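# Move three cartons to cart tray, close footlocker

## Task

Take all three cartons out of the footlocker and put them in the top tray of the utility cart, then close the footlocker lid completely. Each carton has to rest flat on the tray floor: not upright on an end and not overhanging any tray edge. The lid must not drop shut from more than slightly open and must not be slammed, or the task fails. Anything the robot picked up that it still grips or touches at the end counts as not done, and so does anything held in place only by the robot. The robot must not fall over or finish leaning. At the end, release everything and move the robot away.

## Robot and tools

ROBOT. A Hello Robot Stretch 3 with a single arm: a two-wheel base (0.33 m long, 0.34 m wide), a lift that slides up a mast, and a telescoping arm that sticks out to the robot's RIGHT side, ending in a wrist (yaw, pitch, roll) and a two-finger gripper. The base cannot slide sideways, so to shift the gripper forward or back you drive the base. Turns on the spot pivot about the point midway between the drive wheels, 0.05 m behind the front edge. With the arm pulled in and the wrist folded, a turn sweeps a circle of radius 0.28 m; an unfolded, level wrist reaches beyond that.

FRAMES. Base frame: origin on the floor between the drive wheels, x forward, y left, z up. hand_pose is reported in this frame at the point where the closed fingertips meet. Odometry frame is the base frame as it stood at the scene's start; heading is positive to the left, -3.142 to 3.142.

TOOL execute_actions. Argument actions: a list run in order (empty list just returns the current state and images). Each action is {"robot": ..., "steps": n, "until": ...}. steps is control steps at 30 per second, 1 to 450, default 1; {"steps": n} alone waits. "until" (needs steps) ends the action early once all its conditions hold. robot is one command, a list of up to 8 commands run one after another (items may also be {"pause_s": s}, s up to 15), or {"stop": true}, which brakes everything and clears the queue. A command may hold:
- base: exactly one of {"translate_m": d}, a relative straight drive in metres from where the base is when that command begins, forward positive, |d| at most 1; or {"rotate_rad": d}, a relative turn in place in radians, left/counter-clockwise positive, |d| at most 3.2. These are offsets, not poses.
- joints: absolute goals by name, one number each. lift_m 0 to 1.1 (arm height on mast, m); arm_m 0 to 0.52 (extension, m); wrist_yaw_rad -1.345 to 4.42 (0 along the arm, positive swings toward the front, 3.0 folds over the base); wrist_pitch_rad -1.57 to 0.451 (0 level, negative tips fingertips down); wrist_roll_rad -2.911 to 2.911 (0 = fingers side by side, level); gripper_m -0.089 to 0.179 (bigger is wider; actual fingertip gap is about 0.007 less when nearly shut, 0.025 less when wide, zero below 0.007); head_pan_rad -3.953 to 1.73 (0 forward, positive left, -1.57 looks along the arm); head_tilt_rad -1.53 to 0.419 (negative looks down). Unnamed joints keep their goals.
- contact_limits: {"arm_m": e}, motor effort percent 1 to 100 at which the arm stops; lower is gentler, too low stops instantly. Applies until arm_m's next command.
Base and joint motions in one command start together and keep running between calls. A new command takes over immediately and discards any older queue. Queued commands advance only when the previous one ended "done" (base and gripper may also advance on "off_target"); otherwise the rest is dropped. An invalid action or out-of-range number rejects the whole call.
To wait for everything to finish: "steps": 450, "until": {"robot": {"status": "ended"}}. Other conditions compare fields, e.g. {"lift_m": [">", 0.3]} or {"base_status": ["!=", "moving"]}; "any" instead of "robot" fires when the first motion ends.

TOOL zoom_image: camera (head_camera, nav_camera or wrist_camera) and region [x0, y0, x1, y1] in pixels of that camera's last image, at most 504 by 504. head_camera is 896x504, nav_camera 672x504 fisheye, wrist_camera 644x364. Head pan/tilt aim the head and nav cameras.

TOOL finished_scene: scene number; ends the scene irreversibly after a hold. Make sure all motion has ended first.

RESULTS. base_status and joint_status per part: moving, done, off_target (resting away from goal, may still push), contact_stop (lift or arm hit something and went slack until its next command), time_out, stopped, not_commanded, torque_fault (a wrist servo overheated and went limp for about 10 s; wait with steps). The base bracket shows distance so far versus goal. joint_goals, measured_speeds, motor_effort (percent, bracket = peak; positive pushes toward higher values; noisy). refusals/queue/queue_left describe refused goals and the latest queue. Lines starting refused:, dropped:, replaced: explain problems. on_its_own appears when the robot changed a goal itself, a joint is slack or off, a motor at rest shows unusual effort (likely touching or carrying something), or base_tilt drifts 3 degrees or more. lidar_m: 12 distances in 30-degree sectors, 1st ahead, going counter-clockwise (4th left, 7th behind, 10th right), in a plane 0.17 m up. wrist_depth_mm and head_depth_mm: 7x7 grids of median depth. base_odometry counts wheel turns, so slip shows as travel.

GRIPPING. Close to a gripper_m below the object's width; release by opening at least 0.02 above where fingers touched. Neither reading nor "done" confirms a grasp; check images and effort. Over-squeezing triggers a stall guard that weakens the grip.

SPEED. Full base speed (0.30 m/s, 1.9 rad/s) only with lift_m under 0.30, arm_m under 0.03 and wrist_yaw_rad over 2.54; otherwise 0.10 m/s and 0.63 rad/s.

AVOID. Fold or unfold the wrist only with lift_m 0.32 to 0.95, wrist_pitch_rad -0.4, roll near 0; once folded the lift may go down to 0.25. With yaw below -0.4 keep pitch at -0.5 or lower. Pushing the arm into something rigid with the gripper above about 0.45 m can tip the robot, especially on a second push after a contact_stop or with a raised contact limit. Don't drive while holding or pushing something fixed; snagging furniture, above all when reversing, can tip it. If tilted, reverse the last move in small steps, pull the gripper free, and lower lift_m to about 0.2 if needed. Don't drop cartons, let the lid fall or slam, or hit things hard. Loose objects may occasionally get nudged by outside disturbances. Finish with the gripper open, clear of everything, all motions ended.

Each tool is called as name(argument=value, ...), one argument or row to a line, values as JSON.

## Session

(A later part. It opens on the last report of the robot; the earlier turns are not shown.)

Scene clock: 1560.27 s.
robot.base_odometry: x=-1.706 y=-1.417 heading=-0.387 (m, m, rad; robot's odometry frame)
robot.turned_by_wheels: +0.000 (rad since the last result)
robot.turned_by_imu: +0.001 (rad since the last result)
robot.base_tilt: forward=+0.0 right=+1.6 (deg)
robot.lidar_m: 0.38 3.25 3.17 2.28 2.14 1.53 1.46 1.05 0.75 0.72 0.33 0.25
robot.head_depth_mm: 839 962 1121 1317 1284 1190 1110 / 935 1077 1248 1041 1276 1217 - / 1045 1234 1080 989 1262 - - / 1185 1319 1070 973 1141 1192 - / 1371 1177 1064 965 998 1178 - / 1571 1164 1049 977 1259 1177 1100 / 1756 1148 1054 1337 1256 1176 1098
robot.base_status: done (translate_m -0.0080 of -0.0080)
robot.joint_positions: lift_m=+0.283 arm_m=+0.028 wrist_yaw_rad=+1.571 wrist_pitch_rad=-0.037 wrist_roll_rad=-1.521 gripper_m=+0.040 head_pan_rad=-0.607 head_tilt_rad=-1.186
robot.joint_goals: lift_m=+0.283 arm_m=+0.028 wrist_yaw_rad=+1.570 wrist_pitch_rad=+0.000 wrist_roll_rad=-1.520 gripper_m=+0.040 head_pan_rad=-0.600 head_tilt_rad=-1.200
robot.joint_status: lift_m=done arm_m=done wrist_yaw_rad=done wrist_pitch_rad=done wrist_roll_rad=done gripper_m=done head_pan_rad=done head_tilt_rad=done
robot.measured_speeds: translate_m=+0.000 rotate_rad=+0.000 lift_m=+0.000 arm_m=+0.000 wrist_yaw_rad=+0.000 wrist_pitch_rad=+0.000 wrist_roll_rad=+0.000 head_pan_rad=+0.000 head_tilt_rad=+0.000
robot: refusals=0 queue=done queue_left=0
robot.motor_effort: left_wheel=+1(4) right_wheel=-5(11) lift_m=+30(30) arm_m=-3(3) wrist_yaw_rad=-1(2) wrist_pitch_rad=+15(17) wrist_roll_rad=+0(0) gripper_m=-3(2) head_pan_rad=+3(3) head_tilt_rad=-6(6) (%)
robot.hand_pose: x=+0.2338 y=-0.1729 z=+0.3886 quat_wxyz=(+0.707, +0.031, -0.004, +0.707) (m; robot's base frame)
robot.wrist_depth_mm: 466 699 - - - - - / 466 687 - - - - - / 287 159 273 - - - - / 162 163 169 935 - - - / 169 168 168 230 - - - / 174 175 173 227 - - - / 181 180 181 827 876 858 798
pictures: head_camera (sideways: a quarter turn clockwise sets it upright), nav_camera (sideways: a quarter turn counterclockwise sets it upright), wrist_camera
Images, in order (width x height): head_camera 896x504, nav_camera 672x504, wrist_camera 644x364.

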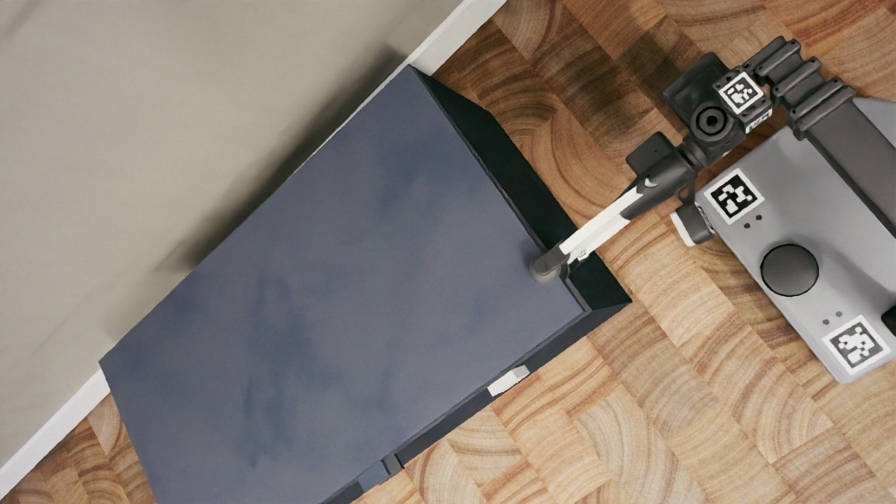

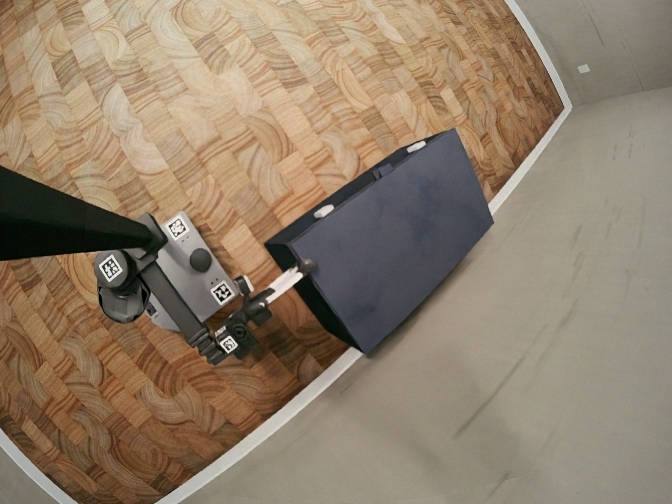

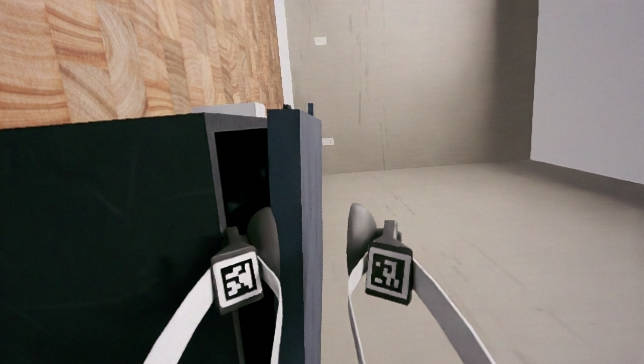

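Lid is easing down (gap ≈0.03). Lower a bit and back slightly.

execute_actions(
  actions=[
    {"robot":[{"joints":{"lift_m":0.275}},{"base":{"translate_m":-0.005}}],"steps":100,"until":{"robot":{"status":"ended"}}},
  ],
)

Scene clock: 1568.00 s.
robot.base_odometry: x=-1.711 y=-1.415 heading=-0.387 (m, m, rad; robot's odometry frame)
robot.turned_by_wheels: +0.000 (rad since the last result)
robot.turned_by_imu: +0.001 (rad since the last result)
robot.base_tilt: forward=+0.0 right=+1.7 (deg)
robot.lidar_m: 0.38 3.25 3.16 2.27 2.14 1.52 1.45 1.06 0.75 0.72 0.34 0.26
robot.head_depth_mm: 841 960 1124 1319 1279 1197 1112 / 935 1077 1249 1072 1273 1212 - / 1042 1238 1083 1001 1258 - - / 1189 1315 1074 974 1167 1194 - / 1370 1172 1064 966 995 1175 - / 1579 1159 1049 982 1261 1175 1106 / 1765 1149 1054 1348 1265 1176 1096
robot.base_status: done (translate_m -0.0050 of -0.0050)
robot.joint_positions: lift_m=+0.275 arm_m=+0.028 wrist_yaw_rad=+1.572 wrist_pitch_rad=-0.018 wrist_roll_rad=-1.521 gripper_m=+0.040 head_pan_rad=-0.607 head_tilt_rad=-1.186
robot.joint_goals: lift_m=+0.275 arm_m=+0.028 wrist_yaw_rad=+1.570 wrist_pitch_rad=+0.000 wrist_roll_rad=-1.520 gripper_m=+0.040 head_pan_rad=-0.600 head_tilt_rad=-1.200
robot.joint_status: lift_m=done arm_m=done wrist_yaw_rad=done wrist_pitch_rad=done wrist_roll_rad=done gripper_m=done head_pan_rad=done head_tilt_rad=done
robot.measured_speeds: translate_m=+0.000 rotate_rad=+0.000 lift_m=+0.000 arm_m=+0.000 wrist_yaw_rad=+0.000 wrist_pitch_rad=+0.000 wrist_roll_rad=+0.000 head_pan_rad=+0.000 head_tilt_rad=+0.000
robot: refusals=0 queue=done queue_left=0
robot.motor_effort: left_wheel=+2(3) right_wheel=-6(13) lift_m=+27(25) arm_m=-3(4) wrist_yaw_rad=-3(3) wrist_pitch_rad=+7(15) wrist_roll_rad=+0(0) gripper_m=+0(3) head_pan_rad=+3(3) head_tilt_rad=-5(7) (%)
robot.hand_pose: x=+0.2344 y=-0.1727 z=+0.3855 quat_wxyz=(+0.707, +0.024, -0.011, +0.707) (m; robot's base frame)
robot.wrist_depth_mm: 477 710 - - - - - / 477 714 - - - - - / 289 161 301 - - - - / 165 166 967 - - - - / 170 171 172 234 - - - / 176 176 178 - - - - / 181 182 184 845 846 845 824
pictures: head_camera (sideways: a quarter turn clockwise sets it upright), nav_camera (sideways: a quarter turn counterclockwise sets it upright), wrist_camera
Images, in order (width x height): head_camera 896x504, nav_camera 672x504, wrist_camera 644x364.

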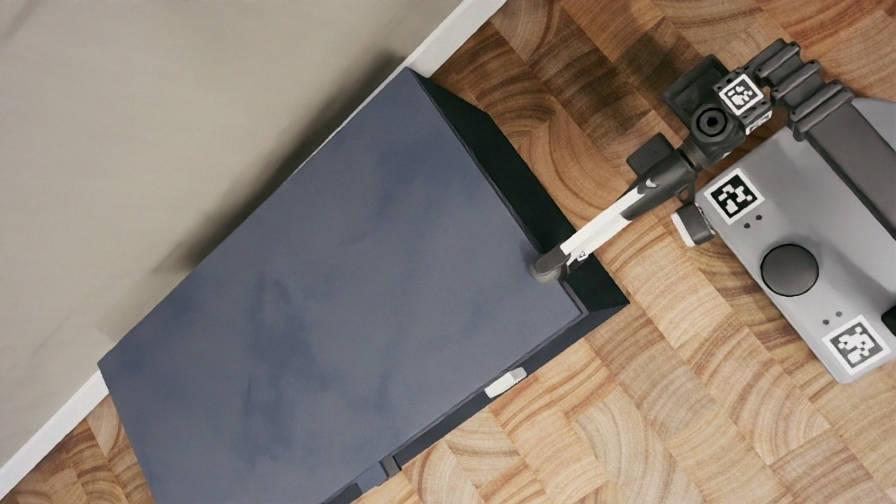

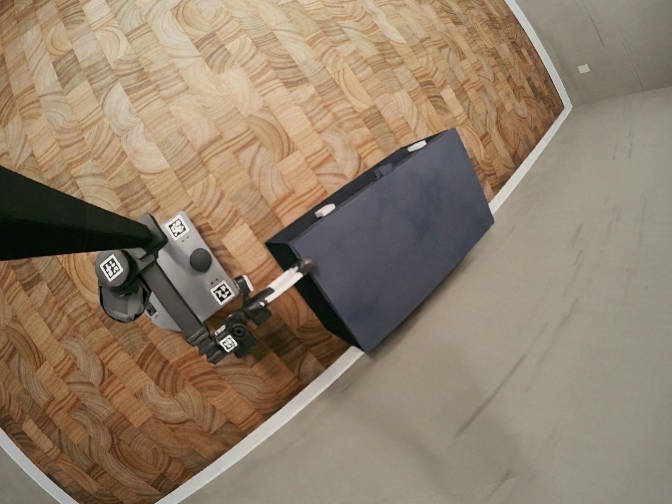

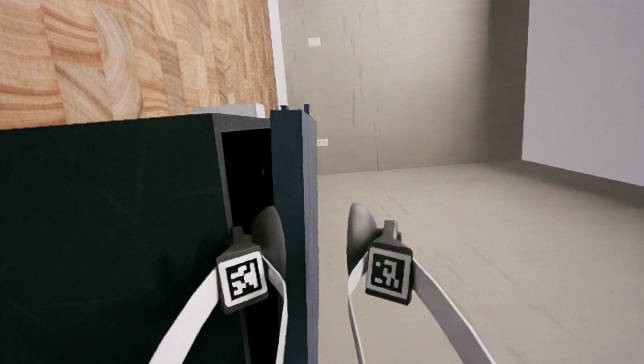

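execute_actions(
  actions=[
    {"robot":[{"joints":{"lift_m":0.27}},{"base":{"translate_m":-0.004}}],"steps":100,"until":{"robot":{"status":"ended"}}},
  ],
)

Scene clock: 1574.43 s.
robot.base_odometry: x=-1.714 y=-1.414 heading=-0.387 (m, m, rad; robot's odometry frame)
robot.turned_by_wheels: +0.000 (rad since the last result)
robot.turned_by_imu: +0.001 (rad since the last result)
robot.base_tilt: forward=-0.1 right=+1.7 (deg)
robot.lidar_m: 0.38 3.25 3.16 2.28 2.13 1.52 1.45 1.06 0.75 0.71 0.34 0.26
robot.head_depth_mm: 837 957 1116 1312 1274 1193 1104 / 930 1078 1247 1093 1271 1214 - / 1043 1238 1081 999 1267 - - / 1185 1321 1078 986 1193 1192 - / 1370 1177 1073 981 1005 1176 - / 1583 1168 1061 996 1261 1177 1105 / 1757 1168 1068 1341 1256 1172 1095
robot.base_status: done (translate_m -0.0040 of -0.0040)
robot.joint_positions: lift_m=+0.270 arm_m=+0.028 wrist_yaw_rad=+1.571 wrist_pitch_rad=-0.032 wrist_roll_rad=-1.521 gripper_m=+0.040 head_pan_rad=-0.606 head_tilt_rad=-1.186
robot.joint_goals: lift_m=+0.270 arm_m=+0.028 wrist_yaw_rad=+1.570 wrist_pitch_rad=+0.000 wrist_roll_rad=-1.520 gripper_m=+0.040 head_pan_rad=-0.600 head_tilt_rad=-1.200
robot.joint_status: lift_m=done arm_m=done wrist_yaw_rad=done wrist_pitch_rad=done wrist_roll_rad=done gripper_m=done head_pan_rad=done head_tilt_rad=done
robot.measured_speeds: translate_m=+0.000 rotate_rad=+0.000 lift_m=+0.000 arm_m=+0.000 wrist_yaw_rad=+0.000 wrist_pitch_rad=+0.000 wrist_roll_rad=+0.000 head_pan_rad=+0.000 head_tilt_rad=+0.000
robot: refusals=0 queue=done queue_left=0
robot.motor_effort: left_wheel=+1(5) right_wheel=-5(13) lift_m=+32(33) arm_m=-3(3) wrist_yaw_rad=-1(3) wrist_pitch_rad=+13(17) wrist_roll_rad=+0(0) gripper_m=-2(2) head_pan_rad=+3(3) head_tilt_rad=-6(6) (%)
robot.hand_pose: x=+0.2340 y=-0.1730 z=+0.3769 quat_wxyz=(+0.707, +0.029, -0.006, +0.707) (m; robot's base frame)
robot.wrist_depth_mm: 453 704 - - - - - / 469 665 - - - - - / 284 167 169 - - - - / 171 170 172 - - - - / 178 177 176 273 - - - / 183 182 183 391 - - - / 189 189 189 453 845 849 800
pictures: head_camera (sideways: a quarter turn clockwise sets it upright), nav_camera (sideways: a quarter turn counterclockwise sets it upright), wrist_camera
Images, in order (width x height): head_camera 896x504, nav_camera 672x504, wrist_camera 644x364.

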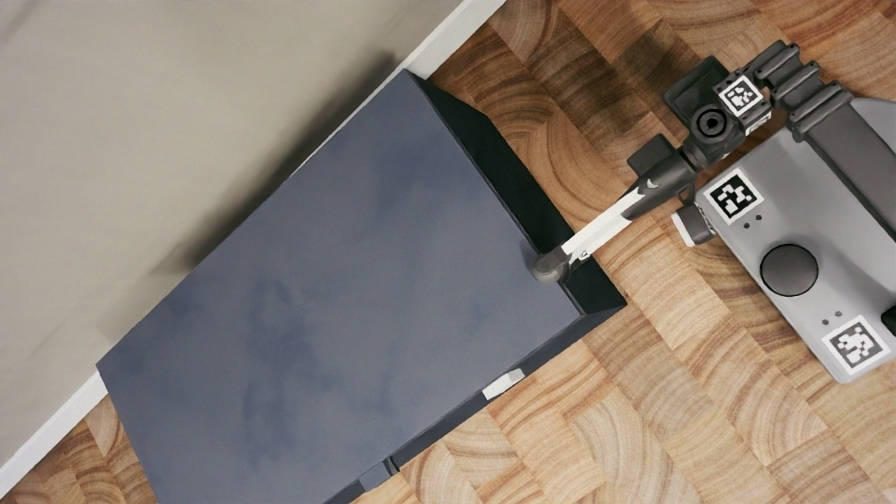

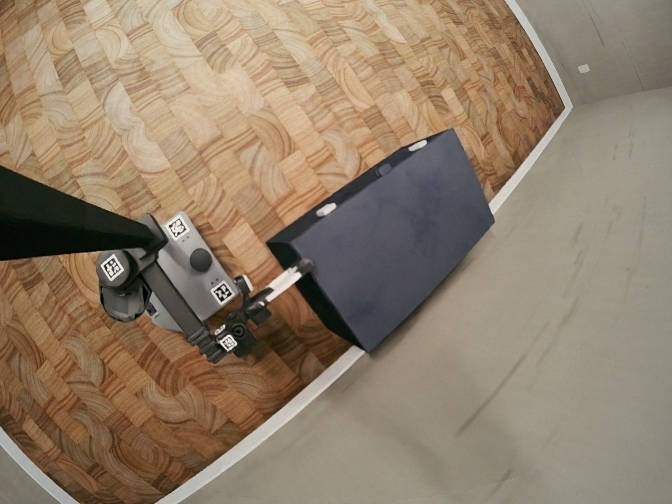

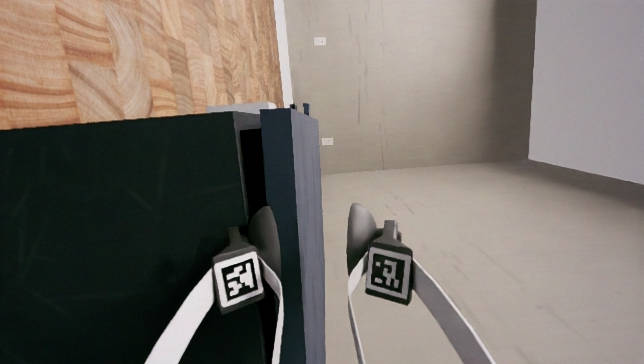

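Great, gap now ≈0.013. Lower a little more and back out.

execute_actions(
  actions=[
    {"robot":[{"joints":{"lift_m":0.258}},{"base":{"translate_m":-0.006}},{"base":{"translate_m":-0.1}}],"steps":200,"until":{"robot":{"status":"ended"}}},
  ],
)

Scene clock: 1583.93 s.
robot.base_odometry: x=-1.813 y=-1.374 heading=-0.387 (m, m, rad; robot's odometry frame)
robot.turned_by_wheels: +0.000 (rad since the last result)
robot.turned_by_imu: +0.001 (rad since the last result)
robot.base_tilt: forward=+0.0 right=+1.7 (deg)
robot.lidar_m: 0.38 3.32 3.17 2.27 1.99 1.41 1.35 1.06 0.76 0.72 0.49 0.36
robot.head_depth_mm: 846 965 1122 1322 1288 1195 1106 / 937 1088 1265 1363 1274 1208 - / 1048 1240 1086 1237 1275 - - / 1194 1335 1083 1032 1260 1196 - / 1373 1176 1075 996 1228 1179 - / 1440 1180 1079 1012 1261 1174 1100 / 1765 1178 1082 1352 1255 1172 1095
robot.base_status: done (translate_m -0.1000 of -0.1000)
robot.joint_positions: lift_m=+0.258 arm_m=+0.028 wrist_yaw_rad=+1.572 wrist_pitch_rad=-0.018 wrist_roll_rad=-1.521 gripper_m=+0.040 head_pan_rad=-0.606 head_tilt_rad=-1.186
robot.joint_goals: lift_m=+0.258 arm_m=+0.028 wrist_yaw_rad=+1.570 wrist_pitch_rad=+0.000 wrist_roll_rad=-1.520 gripper_m=+0.040 head_pan_rad=-0.600 head_tilt_rad=-1.200
robot.joint_status: lift_m=done arm_m=done wrist_yaw_rad=done wrist_pitch_rad=done wrist_roll_rad=done gripper_m=done head_pan_rad=done head_tilt_rad=done
robot.measured_speeds: translate_m=+0.000 rotate_rad=+0.000 lift_m=+0.000 arm_m=+0.000 wrist_yaw_rad=+0.000 wrist_pitch_rad=+0.000 wrist_roll_rad=+0.000 head_pan_rad=+0.000 head_tilt_rad=+0.000
robot: refusals=0 queue=done queue_left=0
robot.motor_effort: left_wheel=+1(4) right_wheel=-4(15) lift_m=+27(30) arm_m=-3(3) wrist_yaw_rad=-2(2) wrist_pitch_rad=+7(13) wrist_roll_rad=+0(0) gripper_m=+0(2) head_pan_rad=+3(2) head_tilt_rad=-6(6) (%)
robot.hand_pose: x=+0.2344 y=-0.1728 z=+0.3685 quat_wxyz=(+0.707, +0.024, -0.011, +0.707) (m; robot's base frame)
robot.wrist_depth_mm: 456 698 - - - - - / 448 682 - - - - - / 413 270 270 - - - - / 273 279 275 - - - - / 286 286 282 368 - - - / 291 296 292 608 - - - / 304 303 305 505 858 865 836
pictures: head_camera (sideways: a quarter turn clockwise sets it upright), nav_camera (sideways: a quarter turn counterclockwise sets it upright), wrist_camera
Images, in order (width x height): head_camera 896x504, nav_camera 672x504, wrist_camera 644x364.

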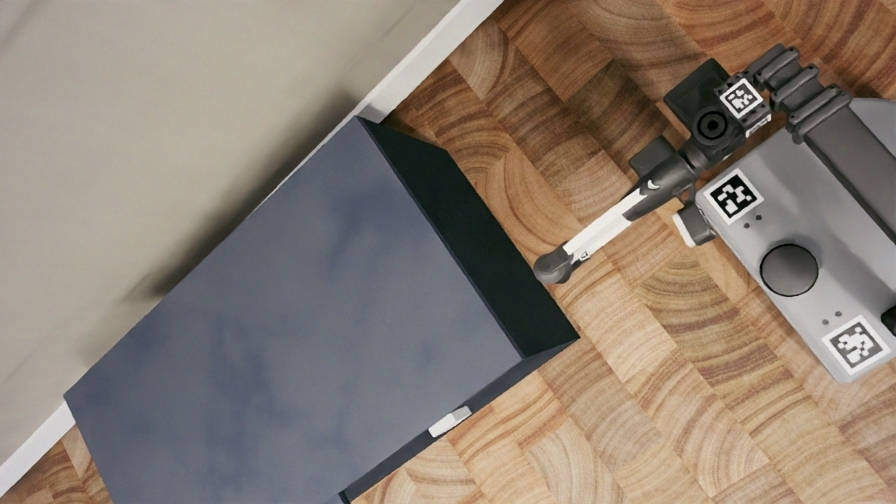

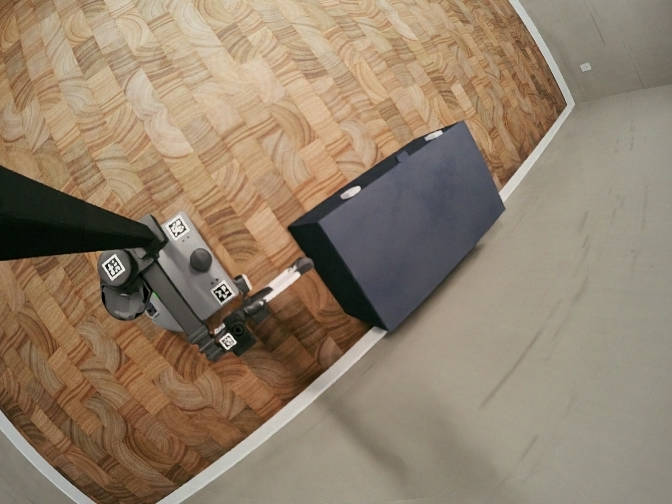

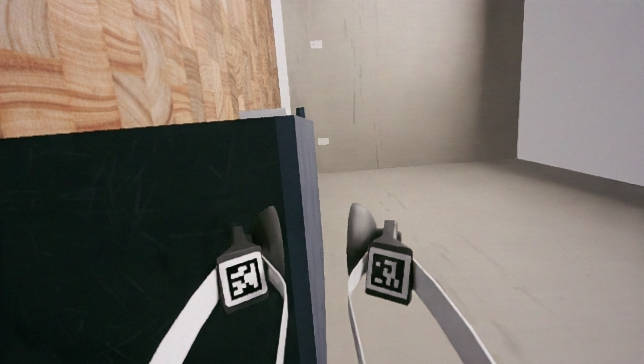

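Lid shut.

finished_scene(
  scene=1,
)

The scene is finished: the task was done.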